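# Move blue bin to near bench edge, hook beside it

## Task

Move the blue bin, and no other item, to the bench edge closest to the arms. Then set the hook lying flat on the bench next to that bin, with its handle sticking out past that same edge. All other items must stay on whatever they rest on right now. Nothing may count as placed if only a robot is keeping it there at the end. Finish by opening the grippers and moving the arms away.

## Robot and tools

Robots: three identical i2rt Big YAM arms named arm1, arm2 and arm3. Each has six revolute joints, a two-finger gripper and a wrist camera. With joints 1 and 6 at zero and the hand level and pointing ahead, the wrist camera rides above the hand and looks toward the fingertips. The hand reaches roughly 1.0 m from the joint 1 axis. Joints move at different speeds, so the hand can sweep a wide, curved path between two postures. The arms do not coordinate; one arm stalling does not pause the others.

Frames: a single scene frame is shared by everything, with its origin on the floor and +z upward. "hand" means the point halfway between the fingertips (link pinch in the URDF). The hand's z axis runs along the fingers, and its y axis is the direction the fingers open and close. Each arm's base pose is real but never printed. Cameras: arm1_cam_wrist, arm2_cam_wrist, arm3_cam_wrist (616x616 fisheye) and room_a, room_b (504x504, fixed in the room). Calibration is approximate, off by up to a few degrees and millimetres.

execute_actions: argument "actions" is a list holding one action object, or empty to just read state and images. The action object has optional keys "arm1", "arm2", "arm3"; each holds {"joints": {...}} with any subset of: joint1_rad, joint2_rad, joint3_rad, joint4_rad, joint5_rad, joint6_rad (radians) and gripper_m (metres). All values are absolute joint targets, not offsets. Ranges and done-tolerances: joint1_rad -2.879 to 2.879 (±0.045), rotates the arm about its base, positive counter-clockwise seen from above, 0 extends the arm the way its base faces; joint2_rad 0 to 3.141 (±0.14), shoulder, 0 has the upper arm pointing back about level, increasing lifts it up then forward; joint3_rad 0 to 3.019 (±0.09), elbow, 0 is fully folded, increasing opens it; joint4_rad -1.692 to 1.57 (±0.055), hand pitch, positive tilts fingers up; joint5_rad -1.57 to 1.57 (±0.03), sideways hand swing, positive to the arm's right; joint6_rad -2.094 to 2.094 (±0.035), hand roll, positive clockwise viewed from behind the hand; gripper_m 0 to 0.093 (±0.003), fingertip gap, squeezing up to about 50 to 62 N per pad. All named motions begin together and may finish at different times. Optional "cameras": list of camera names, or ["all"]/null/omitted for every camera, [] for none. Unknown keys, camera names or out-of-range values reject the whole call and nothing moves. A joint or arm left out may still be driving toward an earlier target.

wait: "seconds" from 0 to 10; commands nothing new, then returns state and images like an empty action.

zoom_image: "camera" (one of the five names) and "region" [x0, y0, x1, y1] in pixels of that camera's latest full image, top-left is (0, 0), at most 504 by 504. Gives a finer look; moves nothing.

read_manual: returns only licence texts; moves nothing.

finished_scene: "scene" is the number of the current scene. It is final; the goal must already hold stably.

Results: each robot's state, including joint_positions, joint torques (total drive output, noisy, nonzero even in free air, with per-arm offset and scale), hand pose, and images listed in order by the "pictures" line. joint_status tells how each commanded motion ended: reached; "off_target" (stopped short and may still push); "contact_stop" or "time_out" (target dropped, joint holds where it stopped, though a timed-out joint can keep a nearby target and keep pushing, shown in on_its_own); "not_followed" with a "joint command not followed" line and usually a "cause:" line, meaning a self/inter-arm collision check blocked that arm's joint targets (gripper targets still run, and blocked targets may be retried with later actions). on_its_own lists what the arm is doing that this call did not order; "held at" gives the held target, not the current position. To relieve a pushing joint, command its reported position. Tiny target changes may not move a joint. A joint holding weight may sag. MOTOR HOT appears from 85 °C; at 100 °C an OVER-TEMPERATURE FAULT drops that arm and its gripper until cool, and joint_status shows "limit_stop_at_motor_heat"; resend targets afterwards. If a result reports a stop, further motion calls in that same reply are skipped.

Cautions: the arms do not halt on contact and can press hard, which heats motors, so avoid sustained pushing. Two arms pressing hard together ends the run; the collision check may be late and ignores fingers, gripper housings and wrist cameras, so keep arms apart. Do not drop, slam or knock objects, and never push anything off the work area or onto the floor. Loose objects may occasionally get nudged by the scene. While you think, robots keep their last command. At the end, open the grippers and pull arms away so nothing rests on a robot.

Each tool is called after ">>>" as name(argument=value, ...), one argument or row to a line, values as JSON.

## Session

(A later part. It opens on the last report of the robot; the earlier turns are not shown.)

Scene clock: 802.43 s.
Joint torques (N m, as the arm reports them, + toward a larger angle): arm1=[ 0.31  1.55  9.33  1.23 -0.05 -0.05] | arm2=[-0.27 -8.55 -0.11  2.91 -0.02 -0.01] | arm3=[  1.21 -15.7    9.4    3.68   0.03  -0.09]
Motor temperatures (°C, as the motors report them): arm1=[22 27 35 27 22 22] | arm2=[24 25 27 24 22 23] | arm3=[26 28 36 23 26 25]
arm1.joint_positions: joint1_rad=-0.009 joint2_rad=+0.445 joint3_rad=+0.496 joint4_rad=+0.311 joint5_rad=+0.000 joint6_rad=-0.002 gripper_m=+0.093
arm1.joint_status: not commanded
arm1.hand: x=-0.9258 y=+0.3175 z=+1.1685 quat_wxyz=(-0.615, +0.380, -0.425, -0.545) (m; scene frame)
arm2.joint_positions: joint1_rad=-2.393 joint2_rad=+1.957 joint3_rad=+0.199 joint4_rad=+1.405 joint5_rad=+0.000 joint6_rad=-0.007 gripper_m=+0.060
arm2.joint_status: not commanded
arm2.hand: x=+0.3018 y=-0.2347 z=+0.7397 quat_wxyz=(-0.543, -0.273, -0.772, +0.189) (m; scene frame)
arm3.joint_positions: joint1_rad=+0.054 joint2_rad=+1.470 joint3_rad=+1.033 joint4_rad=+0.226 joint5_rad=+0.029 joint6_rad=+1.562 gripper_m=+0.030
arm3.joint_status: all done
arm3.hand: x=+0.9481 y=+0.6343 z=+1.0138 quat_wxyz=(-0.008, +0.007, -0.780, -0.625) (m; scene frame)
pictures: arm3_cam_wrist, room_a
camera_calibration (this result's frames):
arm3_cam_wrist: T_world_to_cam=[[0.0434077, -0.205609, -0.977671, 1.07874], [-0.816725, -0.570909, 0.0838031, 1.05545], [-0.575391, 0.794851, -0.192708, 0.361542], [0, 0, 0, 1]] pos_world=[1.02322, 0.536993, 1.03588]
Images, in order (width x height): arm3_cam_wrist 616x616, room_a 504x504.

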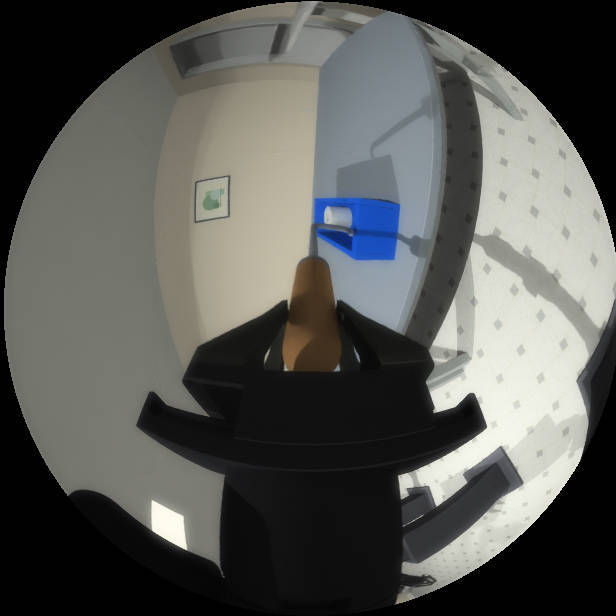

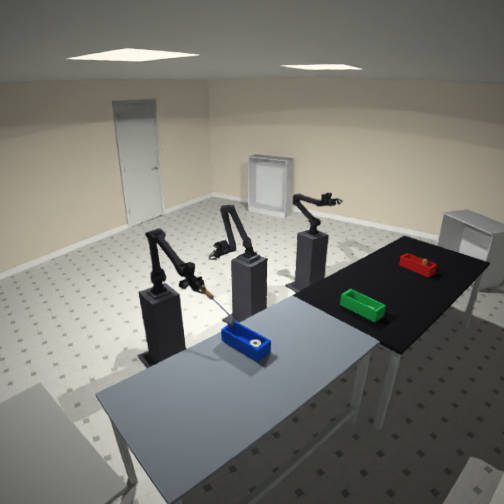

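>>> execute_actions(
  actions=[
    {"arm3": {"joints": {"joint2_rad": 1.535, "joint3_rad": 1.21, "joint4_rad": 0.39}}},
  ],
  cameras=["arm3_cam_wrist", "room_a"],
)

Scene clock: 843.10 s.
Joint torques (N m, as the arm reports them, + toward a larger angle): arm1=[ 0.43  1.89  9.41  1.14 -0.08 -0.07] | arm2=[ -0.24 -10.65  -0.03   3.07   0.01  -0.02] | arm3=[  1.08 -20.68  14.69   5.32   0.04  -0.08]
Motor temperatures (°C, as the motors report them): arm1=[22 26 36 27 22 22] | arm2=[24 25 27 24 22 23] | arm3=[26 27 34 23 26 25]
arm1.joint_positions: joint1_rad=-0.009 joint2_rad=+0.445 joint3_rad=+0.496 joint4_rad=+0.311 joint5_rad=+0.000 joint6_rad=-0.002 gripper_m=+0.093
arm1.joint_status: not commanded
arm1.hand: x=-0.9258 y=+0.3175 z=+1.1685 quat_wxyz=(-0.615, +0.380, -0.425, -0.545) (m; scene frame)
arm2.joint_positions: joint1_rad=-2.393 joint2_rad=+1.957 joint3_rad=+0.199 joint4_rad=+1.405 joint5_rad=+0.000 joint6_rad=-0.007 gripper_m=+0.060
arm2.joint_status: not commanded
arm2.hand: x=+0.3018 y=-0.2347 z=+0.7397 quat_wxyz=(-0.543, -0.273, -0.772, +0.189) (m; scene frame)
arm3.joint_positions: joint1_rad=+0.054 joint2_rad=+1.568 joint3_rad=+1.118 joint4_rad=+0.334 joint5_rad=+0.029 joint6_rad=+1.562 gripper_m=+0.030
arm3.joint_status: joint3_rad time_out (moved +0.085 of +0.177); joint4_rad time_out (moved +0.109 of +0.164); the others done
arm3.on_its_own: joint3_rad reads +1.118 and still pushes toward +1.210 since a time_out; joint4_rad reads +0.334 and still pushes toward +0.390 since a time_out
arm3.hand: x=+0.9469 y=+0.6733 z=+1.0274 quat_wxyz=(-0.007, +0.006, -0.749, -0.662) (m; scene frame)
pictures: arm3_cam_wrist, room_a
camera_calibration (this result's frames):
arm3_cam_wrist: T_world_to_cam=[[0.0409896, -0.111579, -0.99291, 1.05476], [-0.816185, -0.576951, 0.0311414, 1.13334], [-0.576335, 0.809122, -0.114718, 0.243611], [0, 0, 0, 1]] pos_world=[1.02218, 0.574458, 1.03993]
Images, in order (width x height): arm3_cam_wrist 616x616, room_a 504x504.

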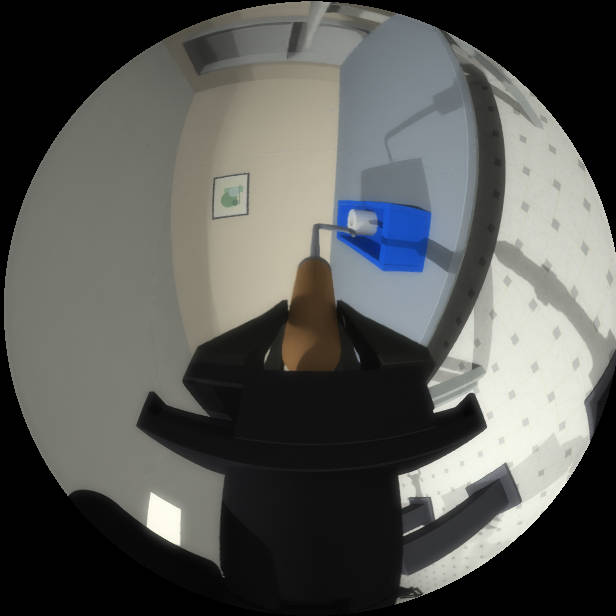

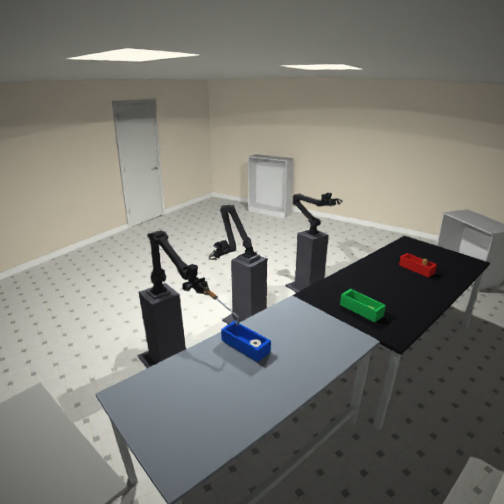

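>>> zoom_image(
  camera="arm3_cam_wrist",
  region=[300, 180, 490, 300],
)

Region (300, 180, 490, 300) of arm3_cam_wrist's 616x616 image, scaled by 2.653, with more detail than that image has; it fills the top 318 rows of this view, and the rest is white.

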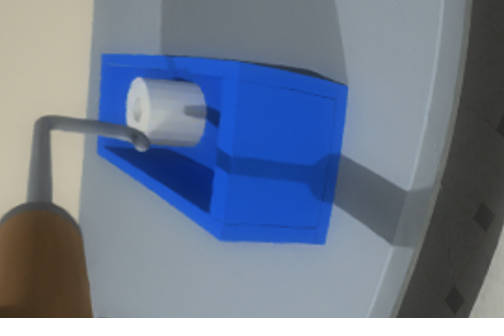

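>>> execute_actions(
  actions=[
    {"arm3": {"joints": {"joint3_rad": 1.054}}},
  ],
  cameras=["arm3_cam_wrist", "room_a"],
)

Scene clock: 874.50 s.
Joint torques (N m, as the arm reports them, + toward a larger angle): arm1=[-0.03  1.57  9.41  1.11 -0.08 -0.12] | arm2=[ 0.29 -9.43 -0.34  2.94  0.01  0.01] | arm3=[  0.88 -19.1   10.65   5.01   0.03  -0.09]
Motor temperatures (°C, as the motors report them): arm1=[22 26 36 27 22 22] | arm2=[24 25 27 24 22 23] | arm3=[26 27 37 24 26 25]
arm1.joint_positions: joint1_rad=-0.009 joint2_rad=+0.445 joint3_rad=+0.496 joint4_rad=+0.311 joint5_rad=+0.000 joint6_rad=-0.002 gripper_m=+0.093
arm1.joint_status: not commanded
arm1.hand: x=-0.9258 y=+0.3175 z=+1.1685 quat_wxyz=(-0.615, +0.380, -0.425, -0.545) (m; scene frame)
arm2.joint_positions: joint1_rad=-2.393 joint2_rad=+1.957 joint3_rad=+0.199 joint4_rad=+1.405 joint5_rad=+0.000 joint6_rad=-0.007 gripper_m=+0.060
arm2.joint_status: not commanded
arm2.hand: x=+0.3018 y=-0.2347 z=+0.7397 quat_wxyz=(-0.543, -0.273, -0.772, +0.189) (m; scene frame)
arm3.joint_positions: joint1_rad=+0.054 joint2_rad=+1.563 joint3_rad=+1.020 joint4_rad=+0.344 joint5_rad=+0.029 joint6_rad=+1.562 gripper_m=+0.030
arm3.joint_status: all done
arm3.hand: x=+0.9479 y=+0.6511 z=+0.9762 quat_wxyz=(-0.008, +0.007, -0.776, -0.630) (m; scene frame)
pictures: arm3_cam_wrist, room_a
camera_calibration (this result's frames):
arm3_cam_wrist: T_world_to_cam=[[0.0431136, -0.194034, -0.980047, 1.04053], [-0.816651, -0.57193, 0.0773076, 1.07499], [-0.575519, 0.797024, -0.183116, 0.330172], [0, 0, 0, 1]] pos_world=[1.02305, 0.553562, 0.997122]
Images, in order (width x height): arm3_cam_wrist 616x616, room_a 504x504.

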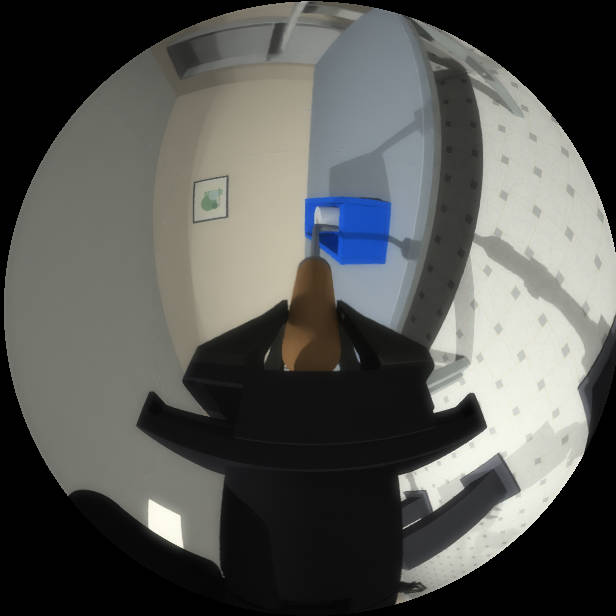

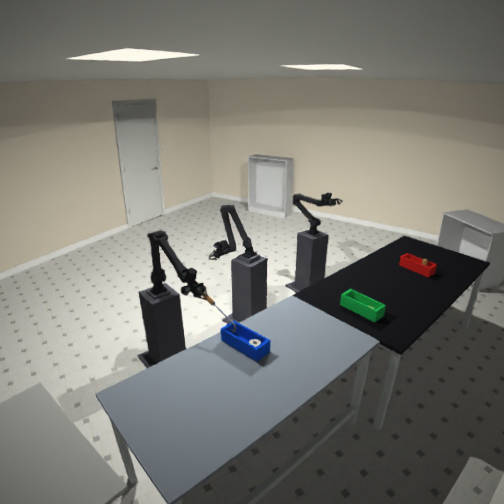

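>>> zoom_image(
  camera="arm3_cam_wrist",
  region=[290, 180, 450, 290],
)

>>> zoom_image(
  camera="room_a",
  region=[185, 280, 285, 370],
)

Region (290, 180, 450, 290) of arm3_cam_wrist's 616x616 image, scaled by 3.150, with more detail than that image has; it fills the top 346 rows of this view, and the rest is white.

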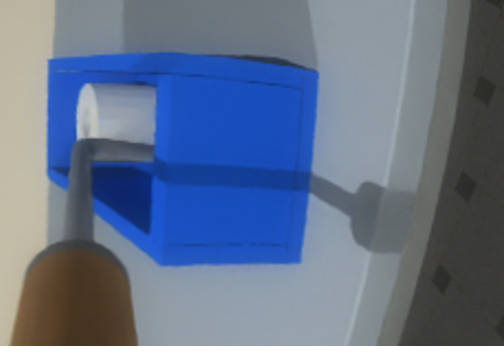

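Region (185, 280, 285, 370) of room_a's 504x504 image, scaled by 5.040, with more detail than that image has; it fills the top 454 rows of this view, and the rest is white.

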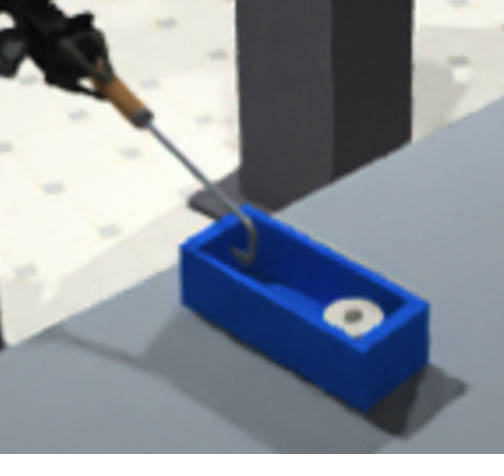

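>>> execute_actions(
  actions=[
    {"arm3": {"joints": {"joint2_rad": 1.445, "joint3_rad": 0.936}}},
  ],
  cameras=["arm3_cam_wrist", "room_a"],
)

Scene clock: 887.13 s.
Joint torques (N m, as the arm reports them, + toward a larger angle): arm1=[ 0.03  1.63  9.34  1.14 -0.06 -0.09] | arm2=[-0.11 -8.88 -0.08  2.97 -0.02  0.05] | arm3=[  1.03 -17.21   9.59   4.93   0.02  -0.08]
Motor temperatures (°C, as the motors report them): arm1=[22 26 36 27 22 22] | arm2=[24 25 27 24 22 23] | arm3=[26 27 36 24 26 25]
arm1.joint_positions: joint1_rad=-0.009 joint2_rad=+0.445 joint3_rad=+0.496 joint4_rad=+0.311 joint5_rad=+0.000 joint6_rad=-0.002 gripper_m=+0.093
arm1.joint_status: not commanded
arm1.hand: x=-0.9258 y=+0.3175 z=+1.1685 quat_wxyz=(-0.615, +0.380, -0.425, -0.545) (m; scene frame)
arm2.joint_positions: joint1_rad=-2.393 joint2_rad=+1.957 joint3_rad=+0.199 joint4_rad=+1.405 joint5_rad=+0.000 joint6_rad=-0.007 gripper_m=+0.060
arm2.joint_status: not commanded
arm2.hand: x=+0.3018 y=-0.2347 z=+0.7397 quat_wxyz=(-0.543, -0.273, -0.772, +0.189) (m; scene frame)
arm3.joint_positions: joint1_rad=+0.054 joint2_rad=+1.471 joint3_rad=+0.916 joint4_rad=+0.346 joint5_rad=+0.029 joint6_rad=+1.562 gripper_m=+0.030
arm3.joint_status: all done
arm3.hand: x=+0.9489 y=+0.6131 z=+0.9748 quat_wxyz=(-0.008, +0.007, -0.780, -0.626) (m; scene frame)
pictures: arm3_cam_wrist, room_a
camera_calibration (this result's frames):
arm3_cam_wrist: T_world_to_cam=[[0.0433604, -0.203744, -0.978064, 1.03553], [-0.816713, -0.571079, 0.0827562, 1.04843], [-0.575412, 0.795209, -0.191163, 0.369661], [0, 0, 0, 1]] pos_world=[1.02407, 0.515758, 0.996713]
Images, in order (width x height): arm3_cam_wrist 616x616, room_a 504x504.

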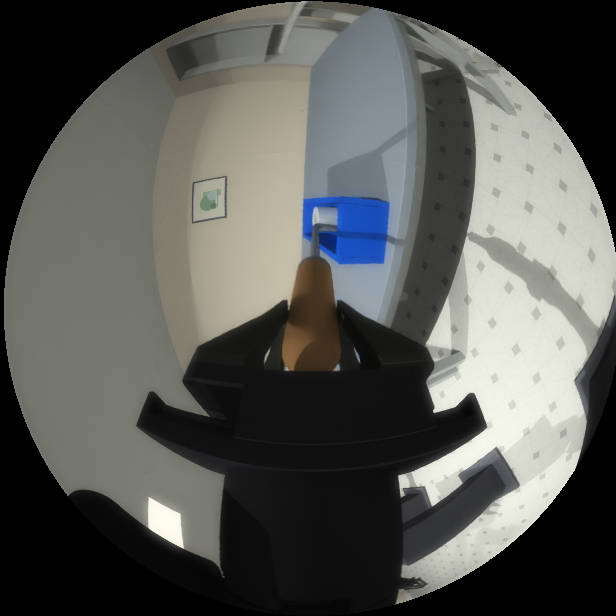

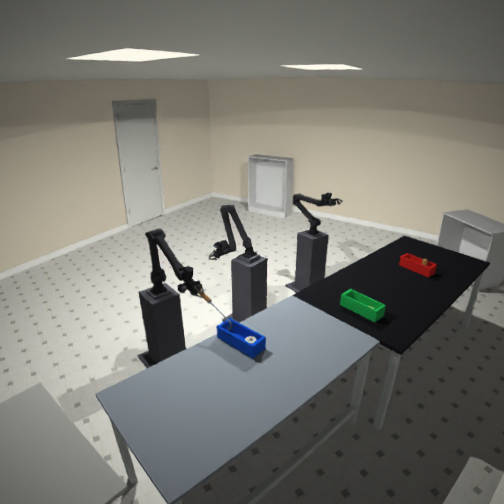

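>>> zoom_image(
  camera="arm3_cam_wrist",
  region=[290, 180, 450, 290],
)

Region (290, 180, 450, 290) of arm3_cam_wrist's 616x616 image, scaled by 3.150, with more detail than that image has; it fills the top 346 rows of this view, and the rest is white.

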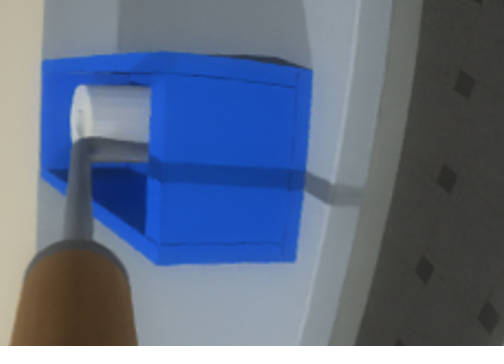

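>>> execute_actions(
  actions=[
    {"arm3": {"joints": {"joint2_rad": 1.405, "joint3_rad": 0.90}}},
  ],
  cameras=["arm3_cam_wrist", "room_a", "room_b"],
)

Scene clock: 905.13 s.
Joint torques (N m, as the arm reports them, + toward a larger angle): arm1=[ 0.59  1.85  9.32  1.22 -0.08 -0.06] | arm2=[ 0.24 -9.12 -0.02  3.16  0.03 -0.05] | arm3=[  1.17 -17.92   9.52   4.87   0.03  -0.07]
Motor temperatures (°C, as the motors report them): arm1=[22 26 36 27 22 22] | arm2=[24 25 26 24 22 23] | arm3=[26 27 35 24 26 25]
arm1.joint_positions: joint1_rad=-0.009 joint2_rad=+0.445 joint3_rad=+0.496 joint4_rad=+0.311 joint5_rad=+0.000 joint6_rad=-0.002 gripper_m=+0.093
arm1.joint_status: not commanded
arm1.hand: x=-0.9258 y=+0.3175 z=+1.1685 quat_wxyz=(-0.615, +0.380, -0.425, -0.545) (m; scene frame)
arm2.joint_positions: joint1_rad=-2.393 joint2_rad=+1.957 joint3_rad=+0.199 joint4_rad=+1.405 joint5_rad=+0.000 joint6_rad=-0.007 gripper_m=+0.060
arm2.joint_status: not commanded
arm2.hand: x=+0.3018 y=-0.2347 z=+0.7397 quat_wxyz=(-0.543, -0.273, -0.772, +0.189) (m; scene frame)
arm3.joint_positions: joint1_rad=+0.054 joint2_rad=+1.442 joint3_rad=+0.882 joint4_rad=+0.347 joint5_rad=+0.029 joint6_rad=+1.562 gripper_m=+0.030
arm3.joint_status: all done
arm3.hand: x=+0.9493 y=+0.6006 z=+0.9728 quat_wxyz=(-0.008, +0.007, -0.781, -0.624) (m; scene frame)
pictures: arm3_cam_wrist, room_a, room_b
camera_calibration (this result's frames):
arm3_cam_wrist: T_world_to_cam=[[0.0434738, -0.208219, -0.977116, 1.03266], [-0.816742, -0.570667, 0.0852681, 1.0391], [-0.575362, 0.794345, -0.19487, 0.383464], [0, 0, 0, 1]] pos_world=[1.02441, 0.503396, 0.995151]
Images, in order (width x height): arm3_cam_wrist 616x616, room_a 504x504, room_b 504x504.

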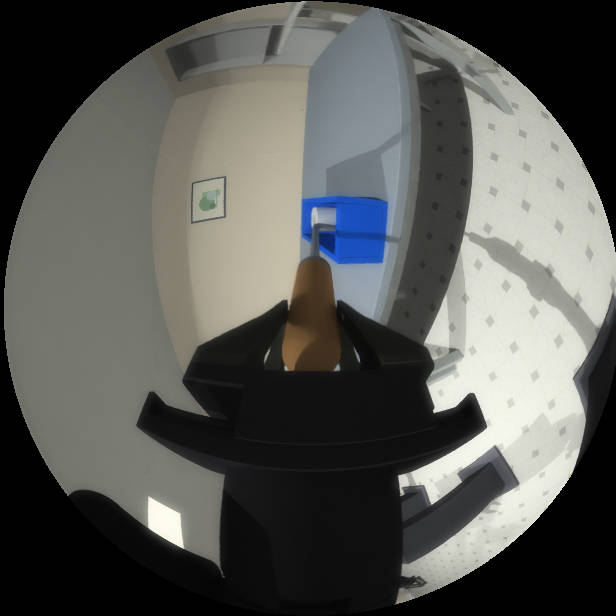

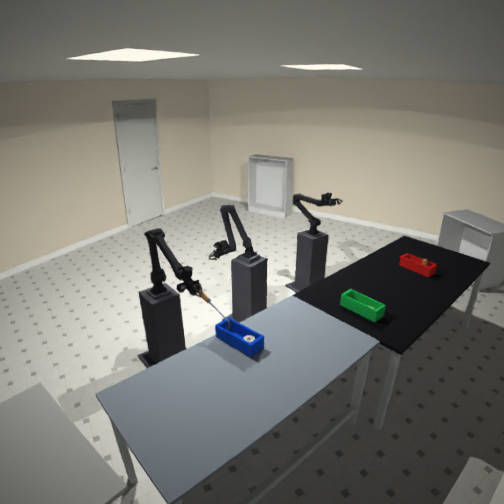

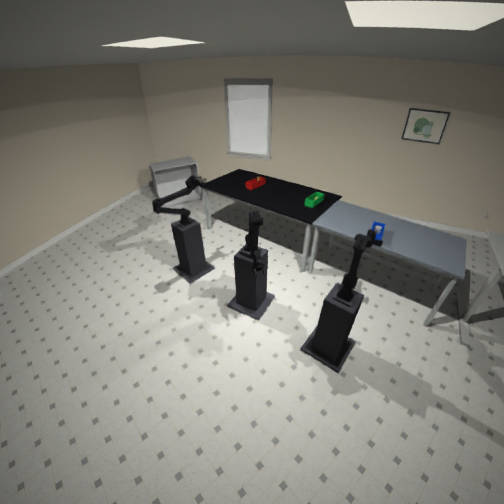

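>>> zoom_image(
  camera="arm3_cam_wrist",
  region=[290, 180, 450, 290],
)

Region (290, 180, 450, 290) of arm3_cam_wrist's 616x616 image, scaled by 3.150, with more detail than that image has; it fills the top 346 rows of this view, and the rest is white.

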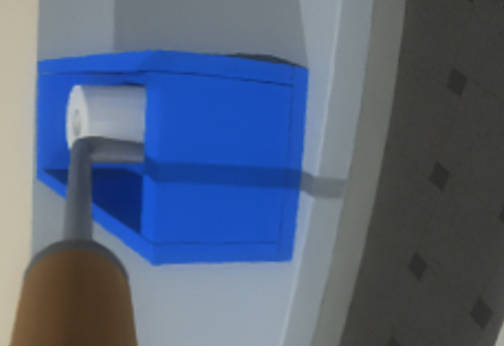

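>>> execute_actions(
  actions=[
    {"arm3": {"joints": {"joint3_rad": 1.395, "joint4_rad": 1.05}}},
  ],
  cameras=["room_a"],
)

Scene clock: 956.03 s.
Joint torques (N m, as the arm reports them, + toward a larger angle): arm1=[ 0.62  1.45  9.39  1.17 -0.07 -0.1 ] | arm2=[  0.18 -10.09  -0.13   2.9    0.    -0.03] | arm3=[  1.15 -16.94  11.71   2.41  -0.07  -0.04]
Motor temperatures (°C, as the motors report them): arm1=[22 26 36 27 22 22] | arm2=[24 25 26 24 22 23] | arm3=[26 27 34 24 26 25]
arm1.joint_positions: joint1_rad=-0.009 joint2_rad=+0.445 joint3_rad=+0.496 joint4_rad=+0.311 joint5_rad=+0.000 joint6_rad=-0.002 gripper_m=+0.093
arm1.joint_status: not commanded
arm1.hand: x=-0.9258 y=+0.3175 z=+1.1685 quat_wxyz=(-0.615, +0.380, -0.425, -0.545) (m; scene frame)
arm2.joint_positions: joint1_rad=-2.393 joint2_rad=+1.957 joint3_rad=+0.199 joint4_rad=+1.405 joint5_rad=+0.000 joint6_rad=-0.007 gripper_m=+0.060
arm2.joint_status: not commanded
arm2.hand: x=+0.3018 y=-0.2347 z=+0.7397 quat_wxyz=(-0.543, -0.273, -0.772, +0.189) (m; scene frame)
arm3.joint_positions: joint1_rad=+0.054 joint2_rad=+1.427 joint3_rad=+1.352 joint4_rad=+1.036 joint5_rad=+0.029 joint6_rad=+1.562 gripper_m=+0.029
arm3.joint_status: all done
arm3.hand: x=+0.9474 y=+0.5565 z=+1.4013 quat_wxyz=(+0.003, -0.005, -0.305, -0.952) (m; scene frame)
pictures: room_a
Images, in order (width x height): room_a 504x504.

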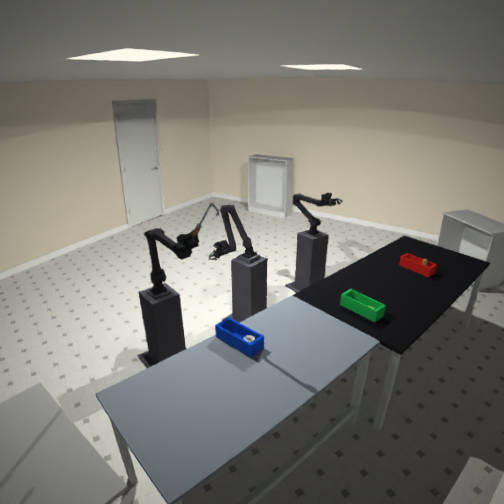

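>>> execute_actions(
  actions=[
    {"arm3": {"joints": {"joint1_rad": -0.177, "joint2_rad": 2.12, "joint5_rad": -0.208}}},
  ],
  cameras=["arm3_cam_wrist", "room_a"],
)

Scene clock: 962.90 s.
Joint torques (N m, as the arm reports them, + toward a larger angle): arm1=[ 0.4   1.49  9.36  1.1  -0.06 -0.08] | arm2=[-0.23 -8.65  0.08  2.86 -0.02  0.04] | arm3=[  1.43 -27.37  10.72   5.03   0.01  -0.09]
Motor temperatures (°C, as the motors report them): arm1=[22 26 36 27 22 22] | arm2=[24 25 26 24 22 23] | arm3=[26 27 35 24 26 25]
arm1.joint_positions: joint1_rad=-0.009 joint2_rad=+0.445 joint3_rad=+0.496 joint4_rad=+0.311 joint5_rad=+0.000 joint6_rad=-0.002 gripper_m=+0.093
arm1.joint_status: not commanded
arm1.hand: x=-0.9258 y=+0.3175 z=+1.1685 quat_wxyz=(-0.615, +0.380, -0.425, -0.545) (m; scene frame)
arm2.joint_positions: joint1_rad=-2.393 joint2_rad=+1.957 joint3_rad=+0.199 joint4_rad=+1.405 joint5_rad=+0.000 joint6_rad=-0.007 gripper_m=+0.060
arm2.joint_status: not commanded
arm2.hand: x=+0.3018 y=-0.2347 z=+0.7397 quat_wxyz=(-0.543, -0.273, -0.772, +0.189) (m; scene frame)
arm3.joint_positions: joint1_rad=-0.186 joint2_rad=+2.153 joint3_rad=+1.336 joint4_rad=+1.002 joint5_rad=-0.209 joint6_rad=+1.564 gripper_m=+0.030
arm3.joint_status: all done
arm3.hand: x=+1.0926 y=+0.7716 z=+0.8880 quat_wxyz=(-0.020, +0.017, -0.643, -0.765) (m; scene frame)
pictures: arm3_cam_wrist, room_a
camera_calibration (this result's frames):
arm3_cam_wrist: T_world_to_cam=[[0.0750412, 0.182833, -0.980276, 0.6458], [-0.812035, -0.559357, -0.166489, 1.47068], [-0.578764, 0.808512, 0.106492, 0.0387539], [0, 0, 0, 1]] pos_world=[1.16821, 0.673229, 0.873786]
Images, in order (width x height): arm3_cam_wrist 616x616, room_a 504x504.

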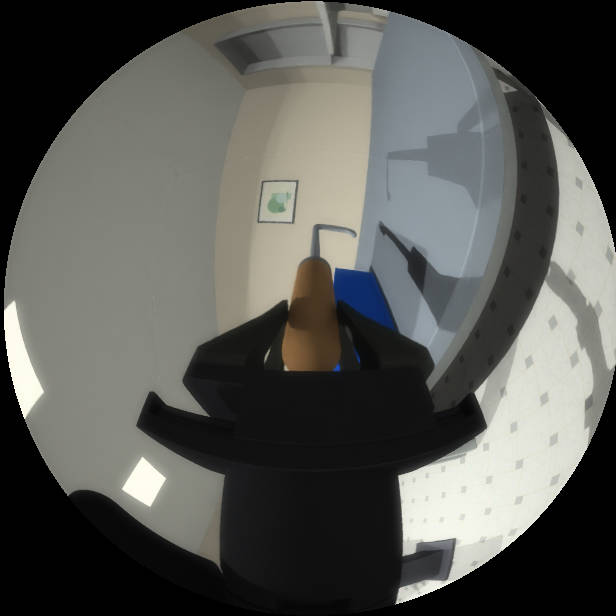

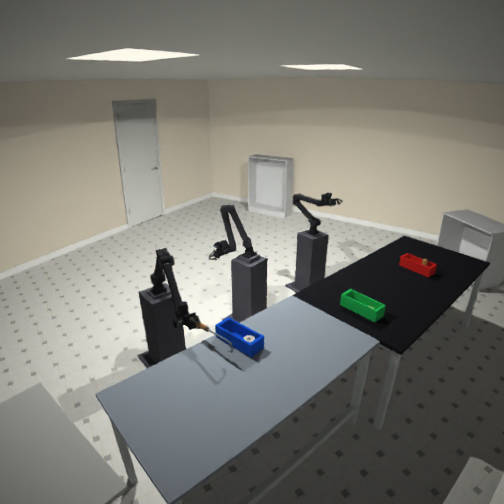

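>>> execute_actions(
  actions=[],
)

Scene clock: 975.27 s.
Joint torques (N m, as the arm reports them, + toward a larger angle): arm1=[ 0.14  1.57  9.48  1.15 -0.08 -0.06] | arm2=[-0.67 -8.87 -0.13  3.16  0.01 -0.01] | arm3=[  1.53 -27.19  10.74   5.     0.03  -0.1 ]
Motor temperatures (°C, as the motors report them): arm1=[22 26 36 27 22 22] | arm2=[24 25 26 24 22 23] | arm3=[26 27 35 24 26 25]
arm1.joint_positions: joint1_rad=-0.009 joint2_rad=+0.445 joint3_rad=+0.496 joint4_rad=+0.311 joint5_rad=+0.000 joint6_rad=-0.002 gripper_m=+0.093
arm1.joint_status: not commanded
arm1.hand: x=-0.9258 y=+0.3175 z=+1.1685 quat_wxyz=(-0.615, +0.380, -0.425, -0.545) (m; scene frame)
arm2.joint_positions: joint1_rad=-2.393 joint2_rad=+1.957 joint3_rad=+0.199 joint4_rad=+1.405 joint5_rad=+0.000 joint6_rad=-0.007 gripper_m=+0.060
arm2.joint_status: not commanded
arm2.hand: x=+0.3018 y=-0.2347 z=+0.7397 quat_wxyz=(-0.543, -0.273, -0.772, +0.189) (m; scene frame)
arm3.joint_positions: joint1_rad=-0.186 joint2_rad=+2.153 joint3_rad=+1.336 joint4_rad=+1.002 joint5_rad=-0.209 joint6_rad=+1.564 gripper_m=+0.030
arm3.joint_status: all done
arm3.hand: x=+1.0926 y=+0.7716 z=+0.8880 quat_wxyz=(-0.020, +0.017, -0.643, -0.765) (m; scene frame)
pictures: arm1_cam_wrist, arm2_cam_wrist, arm3_cam_wrist, room_a, room_b
camera_calibration (this result's frames):
arm1_cam_wrist: T_world_to_cam=[[0.992146, -0.125026, 0.00377914, 0.952951], [-0.0294659, -0.262975, -0.964352, 1.18599], [0.121563, 0.956667, -0.264594, 0.240687], [0, 0, 0, 1]] pos_world=[-0.939779, 0.200773, 1.2038]
arm2_cam_wrist: T_world_to_cam=[[-0.619101, -0.785288, -0.00609145, 0.0124883], [-0.645095, 0.51297, -0.566316, 0.740335], [0.447846, -0.346677, -0.824166, 0.522209], [0, 0, 0, 1]] pos_world=[0.251449, -0.188925, 0.849727]
arm3_cam_wrist: T_world_to_cam=[[0.0750412, 0.182833, -0.980276, 0.6458], [-0.812035, -0.559357, -0.166489, 1.47068], [-0.578764, 0.808512, 0.106492, 0.0387539], [0, 0, 0, 1]] pos_world=[1.16821, 0.673229, 0.873786]
Images, in order (width x height): arm1_cam_wrist 616x616, arm2_cam_wrist 616x616, arm3_cam_wrist 616x616, room_a 504x504, room_b 504x504.

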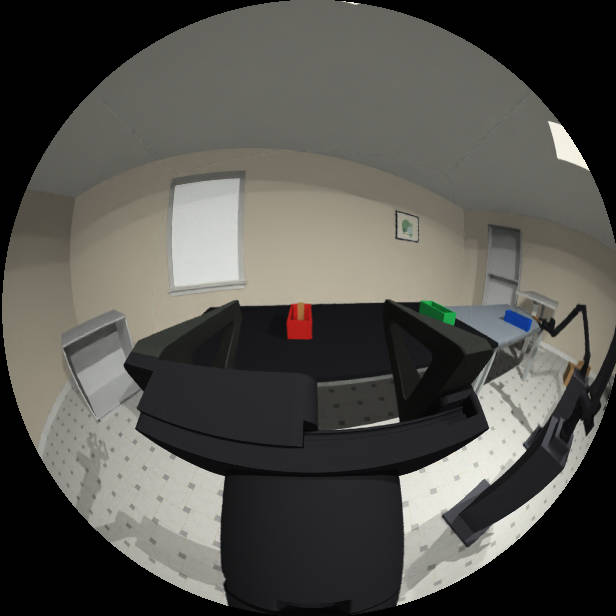

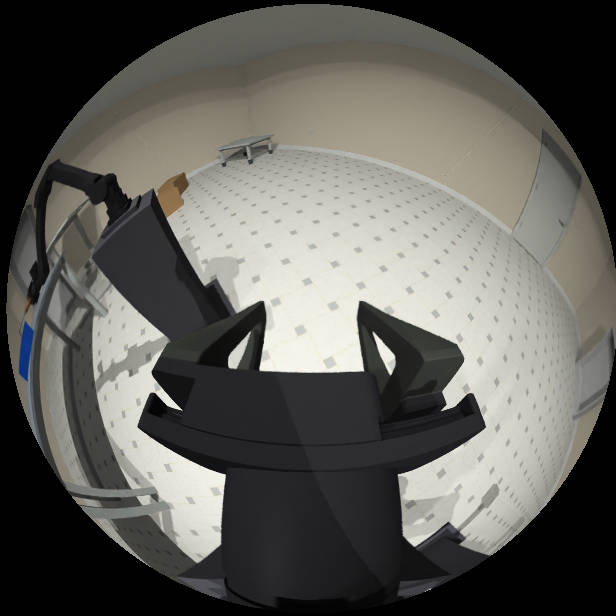

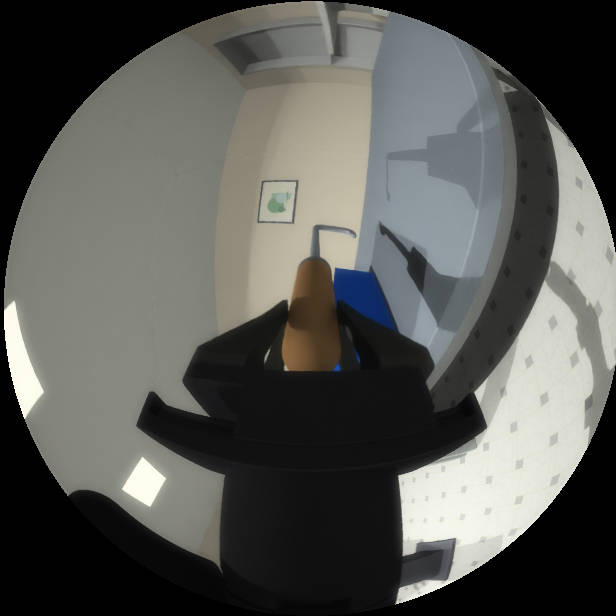

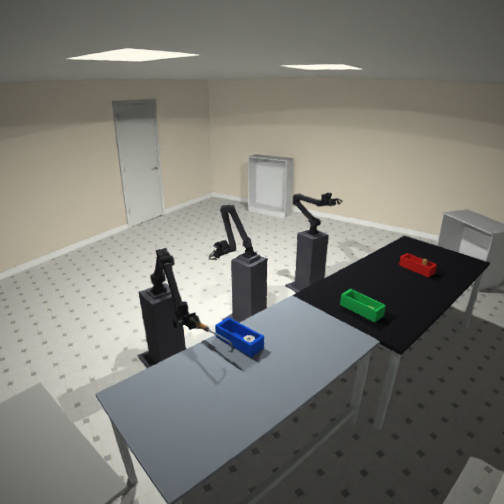

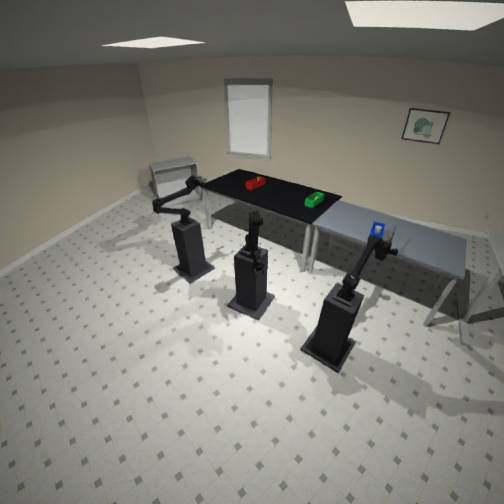

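>>> zoom_image(
  camera="arm3_cam_wrist",
  region=[230, 190, 430, 390],
)

>>> zoom_image(
  camera="room_a",
  region=[150, 280, 300, 380],
)

Region (230, 190, 430, 390) of arm3_cam_wrist's 616x616 image, scaled by 2.520, with more detail than that image has.

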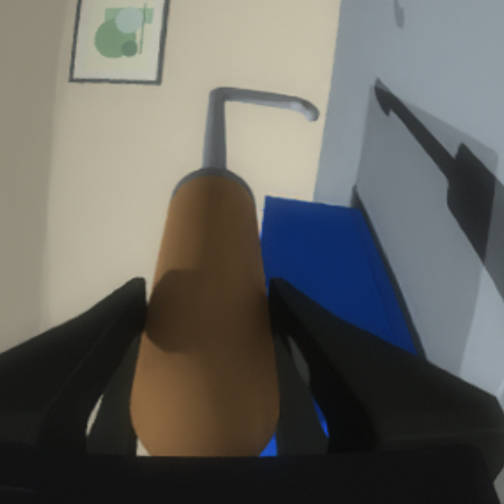

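Region (150, 280, 300, 380) of room_a's 504x504 image, scaled by 3.360, with more detail than that image has.

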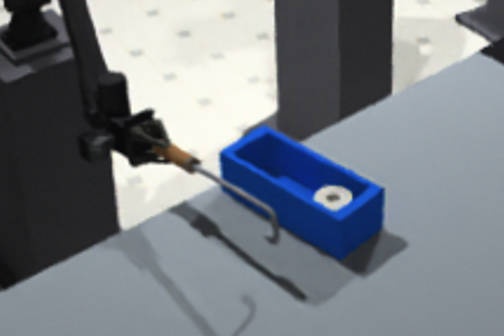

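>>> execute_actions(
  actions=[
    {"arm3": {"joints": {"joint2_rad": 2.155, "joint4_rad": 0.99, "joint6_rad": 0.0}}},
  ],
  cameras=["arm3_cam_wrist", "room_a", "room_b"],
)

Scene clock: 1042.20 s.
Joint torques (N m, as the arm reports them, + toward a larger angle): arm1=[ 0.15  1.72  9.49  1.15 -0.06 -0.06] | arm2=[ 0.27 -8.57 -0.17  2.94  0.01 -0.03] | arm3=[  1.51 -25.82  10.65   3.82   0.12  -0.17]
Motor temperatures (°C, as the motors report them): arm1=[22 26 36 26 22 22] | arm2=[24 25 26 24 22 23] | arm3=[26 28 35 24 26 25]
arm1.joint_positions: joint1_rad=-0.009 joint2_rad=+0.445 joint3_rad=+0.496 joint4_rad=+0.311 joint5_rad=+0.000 joint6_rad=-0.002 gripper_m=+0.093
arm1.joint_status: not commanded
arm1.hand: x=-0.9258 y=+0.3175 z=+1.1685 quat_wxyz=(-0.615, +0.380, -0.425, -0.545) (m; scene frame)
arm2.joint_positions: joint1_rad=-2.393 joint2_rad=+1.957 joint3_rad=+0.199 joint4_rad=+1.405 joint5_rad=+0.000 joint6_rad=-0.007 gripper_m=+0.060
arm2.joint_status: not commanded
arm2.hand: x=+0.3018 y=-0.2347 z=+0.7397 quat_wxyz=(-0.543, -0.273, -0.772, +0.189) (m; scene frame)
arm3.joint_positions: joint1_rad=-0.184 joint2_rad=+2.170 joint3_rad=+1.336 joint4_rad=+0.969 joint5_rad=-0.212 joint6_rad=+0.012 gripper_m=+0.030
arm3.joint_status: all done
arm3.hand: x=+1.0912 y=+0.7735 z=+0.8673 quat_wxyz=(-0.535, +0.475, -0.462, -0.525) (m; scene frame)
pictures: arm3_cam_wrist, room_a, room_b
camera_calibration (this result's frames):
arm3_cam_wrist: T_world_to_cam=[[0.99885, 0.0102158, 0.0468349, -1.14008], [0.0460795, -0.473908, -0.879368, 1.08293], [0.013212, 0.880515, -0.473834, -0.159716], [0, 0, 0, 1]] pos_world=[1.09098, 0.665489, 0.930009]
Images, in order (width x height): arm3_cam_wrist 616x616, room_a 504x504, room_b 504x504.

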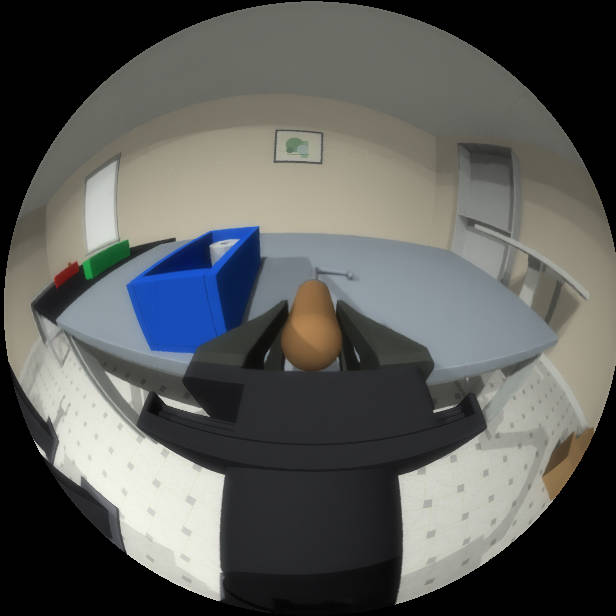

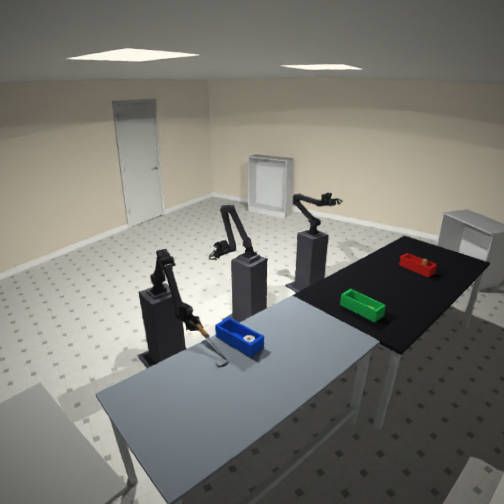

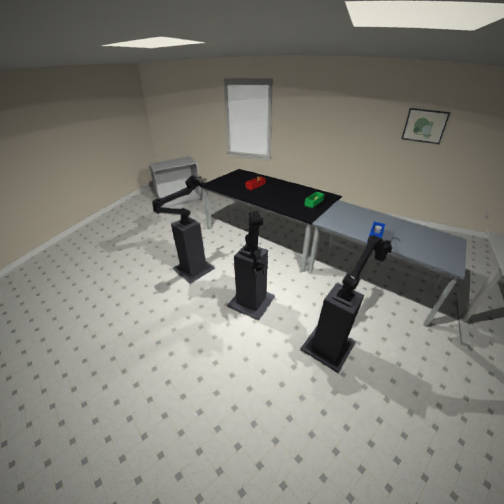

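>>> zoom_image(
  camera="room_a",
  region=[150, 280, 300, 380],
)

>>> zoom_image(
  camera="arm3_cam_wrist",
  region=[210, 220, 410, 390],
)

Region (150, 280, 300, 380) of room_a's 504x504 image, scaled by 3.360, with more detail than that image has.

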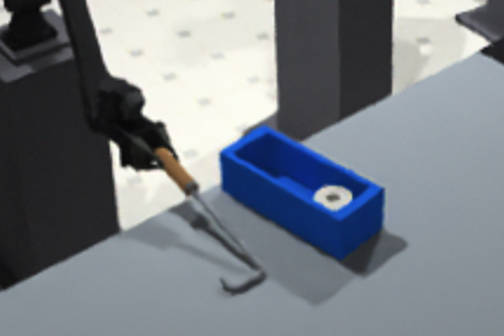

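Region (210, 220, 410, 390) of arm3_cam_wrist's 616x616 image, scaled by 2.520, with more detail than that image has; it fills the top 428 rows of this view, and the rest is white.

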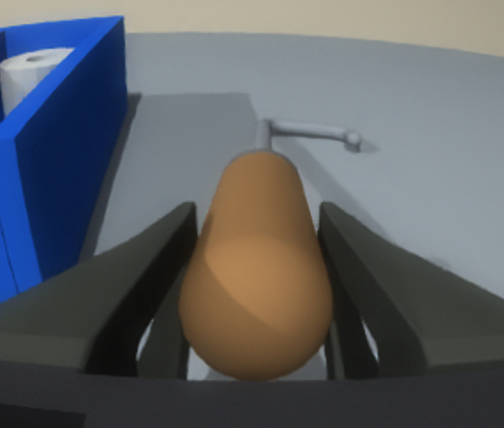

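>>> execute_actions(
  actions=[
    {"arm3": {"joints": {"joint4_rad": 0.82}}},
  ],
  cameras=["arm3_cam_wrist", "room_a", "room_b"],
)

Scene clock: 1056.97 s.
Joint torques (N m, as the arm reports them, + toward a larger angle): arm1=[ 0.41  1.51  9.37  1.18 -0.06 -0.07] | arm2=[-0.24 -9.46  0.    3.    0.03 -0.03] | arm3=[  1.46 -25.72  10.1    2.19   0.02   0.01]
Motor temperatures (°C, as the motors report them): arm1=[22 26 36 26 22 22] | arm2=[24 25 26 24 22 23] | arm3=[26 28 35 24 26 25]
arm1.joint_positions: joint1_rad=-0.009 joint2_rad=+0.445 joint3_rad=+0.496 joint4_rad=+0.311 joint5_rad=+0.000 joint6_rad=-0.002 gripper_m=+0.093
arm1.joint_status: not commanded
arm1.hand: x=-0.9258 y=+0.3175 z=+1.1685 quat_wxyz=(-0.615, +0.380, -0.425, -0.545) (m; scene frame)
arm2.joint_positions: joint1_rad=-2.393 joint2_rad=+1.957 joint3_rad=+0.199 joint4_rad=+1.405 joint5_rad=+0.000 joint6_rad=-0.007 gripper_m=+0.060
arm2.joint_status: not commanded
arm2.hand: x=+0.3018 y=-0.2347 z=+0.7397 quat_wxyz=(-0.543, -0.273, -0.772, +0.189) (m; scene frame)
arm3.joint_positions: joint1_rad=-0.184 joint2_rad=+2.169 joint3_rad=+1.346 joint4_rad=+0.837 joint5_rad=-0.209 joint6_rad=-0.006 gripper_m=+0.030
arm3.joint_status: all done
arm3.hand: x=+1.0930 y=+0.7781 z=+0.8413 quat_wxyz=(-0.506, +0.502, -0.495, -0.497) (m; scene frame)
pictures: arm3_cam_wrist, room_a, room_b
camera_calibration (this result's frames):
arm3_cam_wrist: T_world_to_cam=[[0.999218, 0.00955763, 0.0383798, -1.13351], [0.0369016, -0.574514, -0.817662, 1.09855], [0.0142348, 0.818439, -0.574417, -0.0443464], [0, 0, 0, 1]] pos_world=[1.09271, 0.678261, 0.916274]
Images, in order (width x height): arm3_cam_wrist 616x616, room_a 504x504, room_b 504x504.

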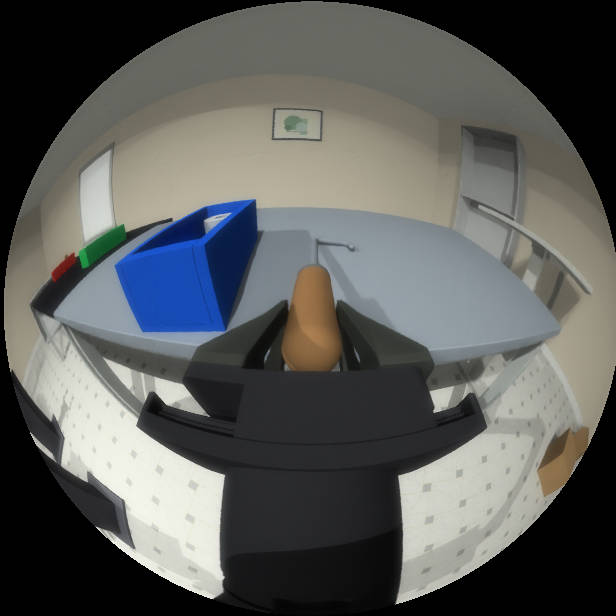

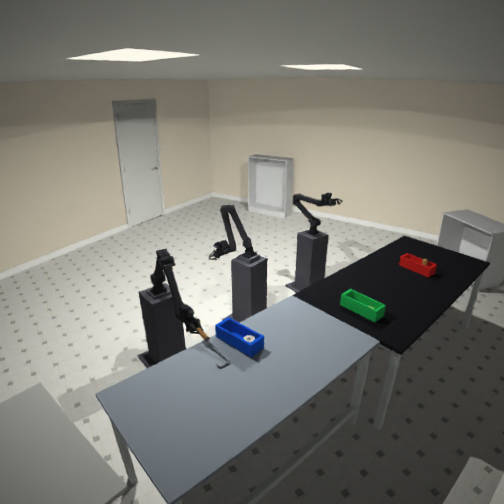

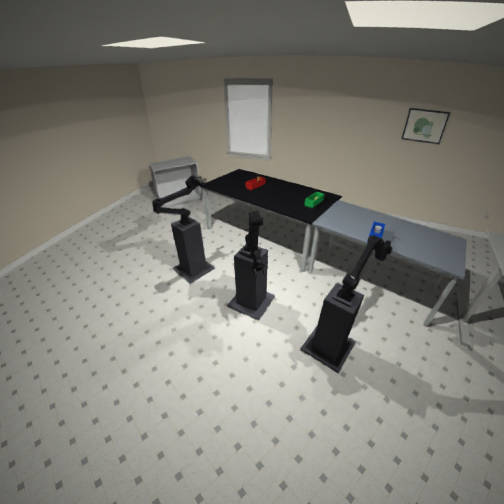

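>>> execute_actions(
  actions=[
    {"arm3": {"joints": {"joint3_rad": 1.375, "joint4_rad": 0.77}}},
  ],
  cameras=["arm3_cam_wrist", "room_a", "room_b"],
)

Scene clock: 1062.10 s.
Joint torques (N m, as the arm reports them, + toward a larger angle): arm1=[ 0.06  1.89  9.26  1.1  -0.06 -0.09] | arm2=[-0.6  -9.85  0.04  3.02 -0.02  0.01] | arm3=[  1.57 -25.57   8.87   2.16  -0.05   0.03]
Motor temperatures (°C, as the motors report them): arm1=[22 26 36 26 22 22] | arm2=[24 25 26 24 22 23] | arm3=[26 28 35 24 26 25]
arm1.joint_positions: joint1_rad=-0.009 joint2_rad=+0.445 joint3_rad=+0.496 joint4_rad=+0.311 joint5_rad=+0.000 joint6_rad=-0.002 gripper_m=+0.093
arm1.joint_status: not commanded
arm1.hand: x=-0.9258 y=+0.3175 z=+1.1685 quat_wxyz=(-0.615, +0.380, -0.425, -0.545) (m; scene frame)
arm2.joint_positions: joint1_rad=-2.393 joint2_rad=+1.957 joint3_rad=+0.199 joint4_rad=+1.405 joint5_rad=+0.000 joint6_rad=-0.007 gripper_m=+0.060
arm2.joint_status: not commanded
arm2.hand: x=+0.3018 y=-0.2347 z=+0.7397 quat_wxyz=(-0.543, -0.273, -0.772, +0.189) (m; scene frame)
arm3.joint_positions: joint1_rad=-0.184 joint2_rad=+2.165 joint3_rad=+1.346 joint4_rad=+0.788 joint5_rad=-0.207 joint6_rad=-0.008 gripper_m=+0.030
arm3.joint_status: all done
arm3.hand: x=+1.0933 y=+0.7779 z=+0.8321 quat_wxyz=(-0.493, +0.511, -0.508, -0.487) (m; scene frame)
pictures: arm3_cam_wrist, room_a, room_b
camera_calibration (this result's frames):
arm3_cam_wrist: T_world_to_cam=[[0.999508, 0.00916775, 0.0300046, -1.12651], [0.0293621, -0.610295, -0.79163, 1.10536], [0.0110542, 0.792121, -0.610264, 0.00429338], [0, 0, 0, 1]] pos_world=[1.09345, 0.681523, 0.911457]
Images, in order (width x height): arm3_cam_wrist 616x616, room_a 504x504, room_b 504x504.

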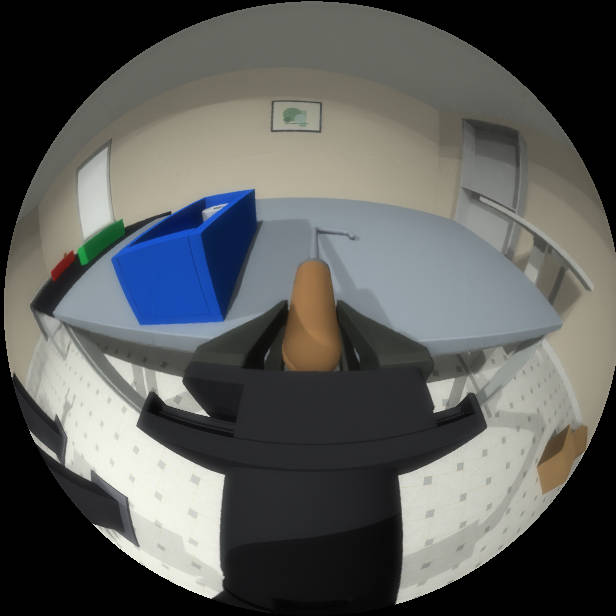

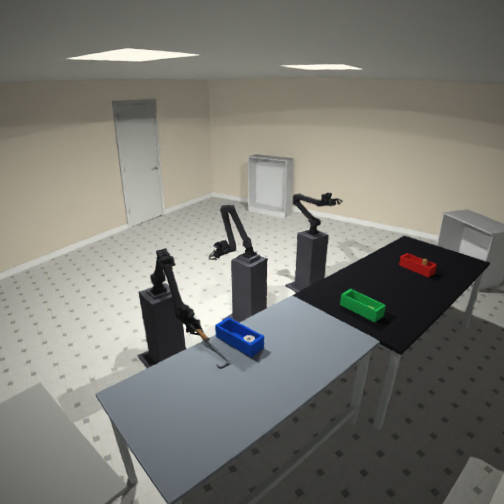

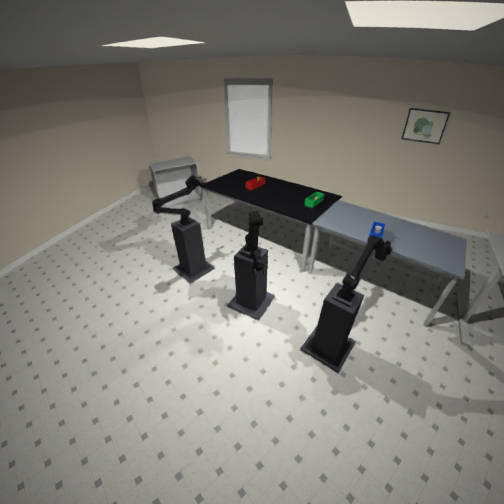

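>>> zoom_image(
  camera="room_a",
  region=[160, 300, 260, 380],
)

>>> zoom_image(
  camera="arm3_cam_wrist",
  region=[210, 200, 410, 390],
)

Region (160, 300, 260, 380) of room_a's 504x504 image, scaled by 5.040, with more detail than that image has; it fills the top 403 rows of this view, and the rest is white.

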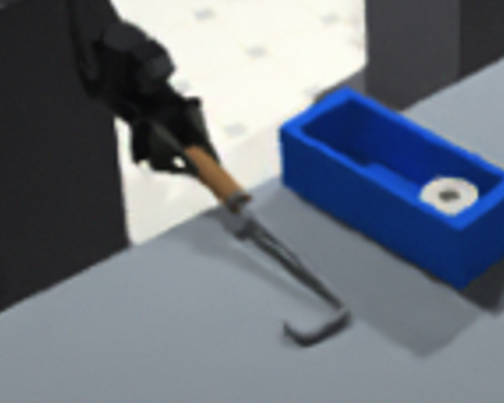

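Region (210, 200, 410, 390) of arm3_cam_wrist's 616x616 image, scaled by 2.520, with more detail than that image has; it fills the top 479 rows of this view, and the rest is white.

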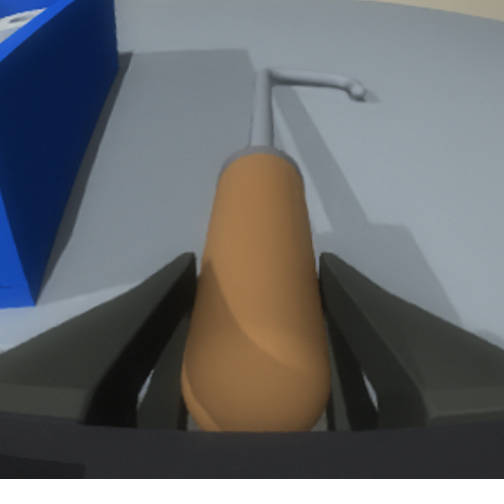

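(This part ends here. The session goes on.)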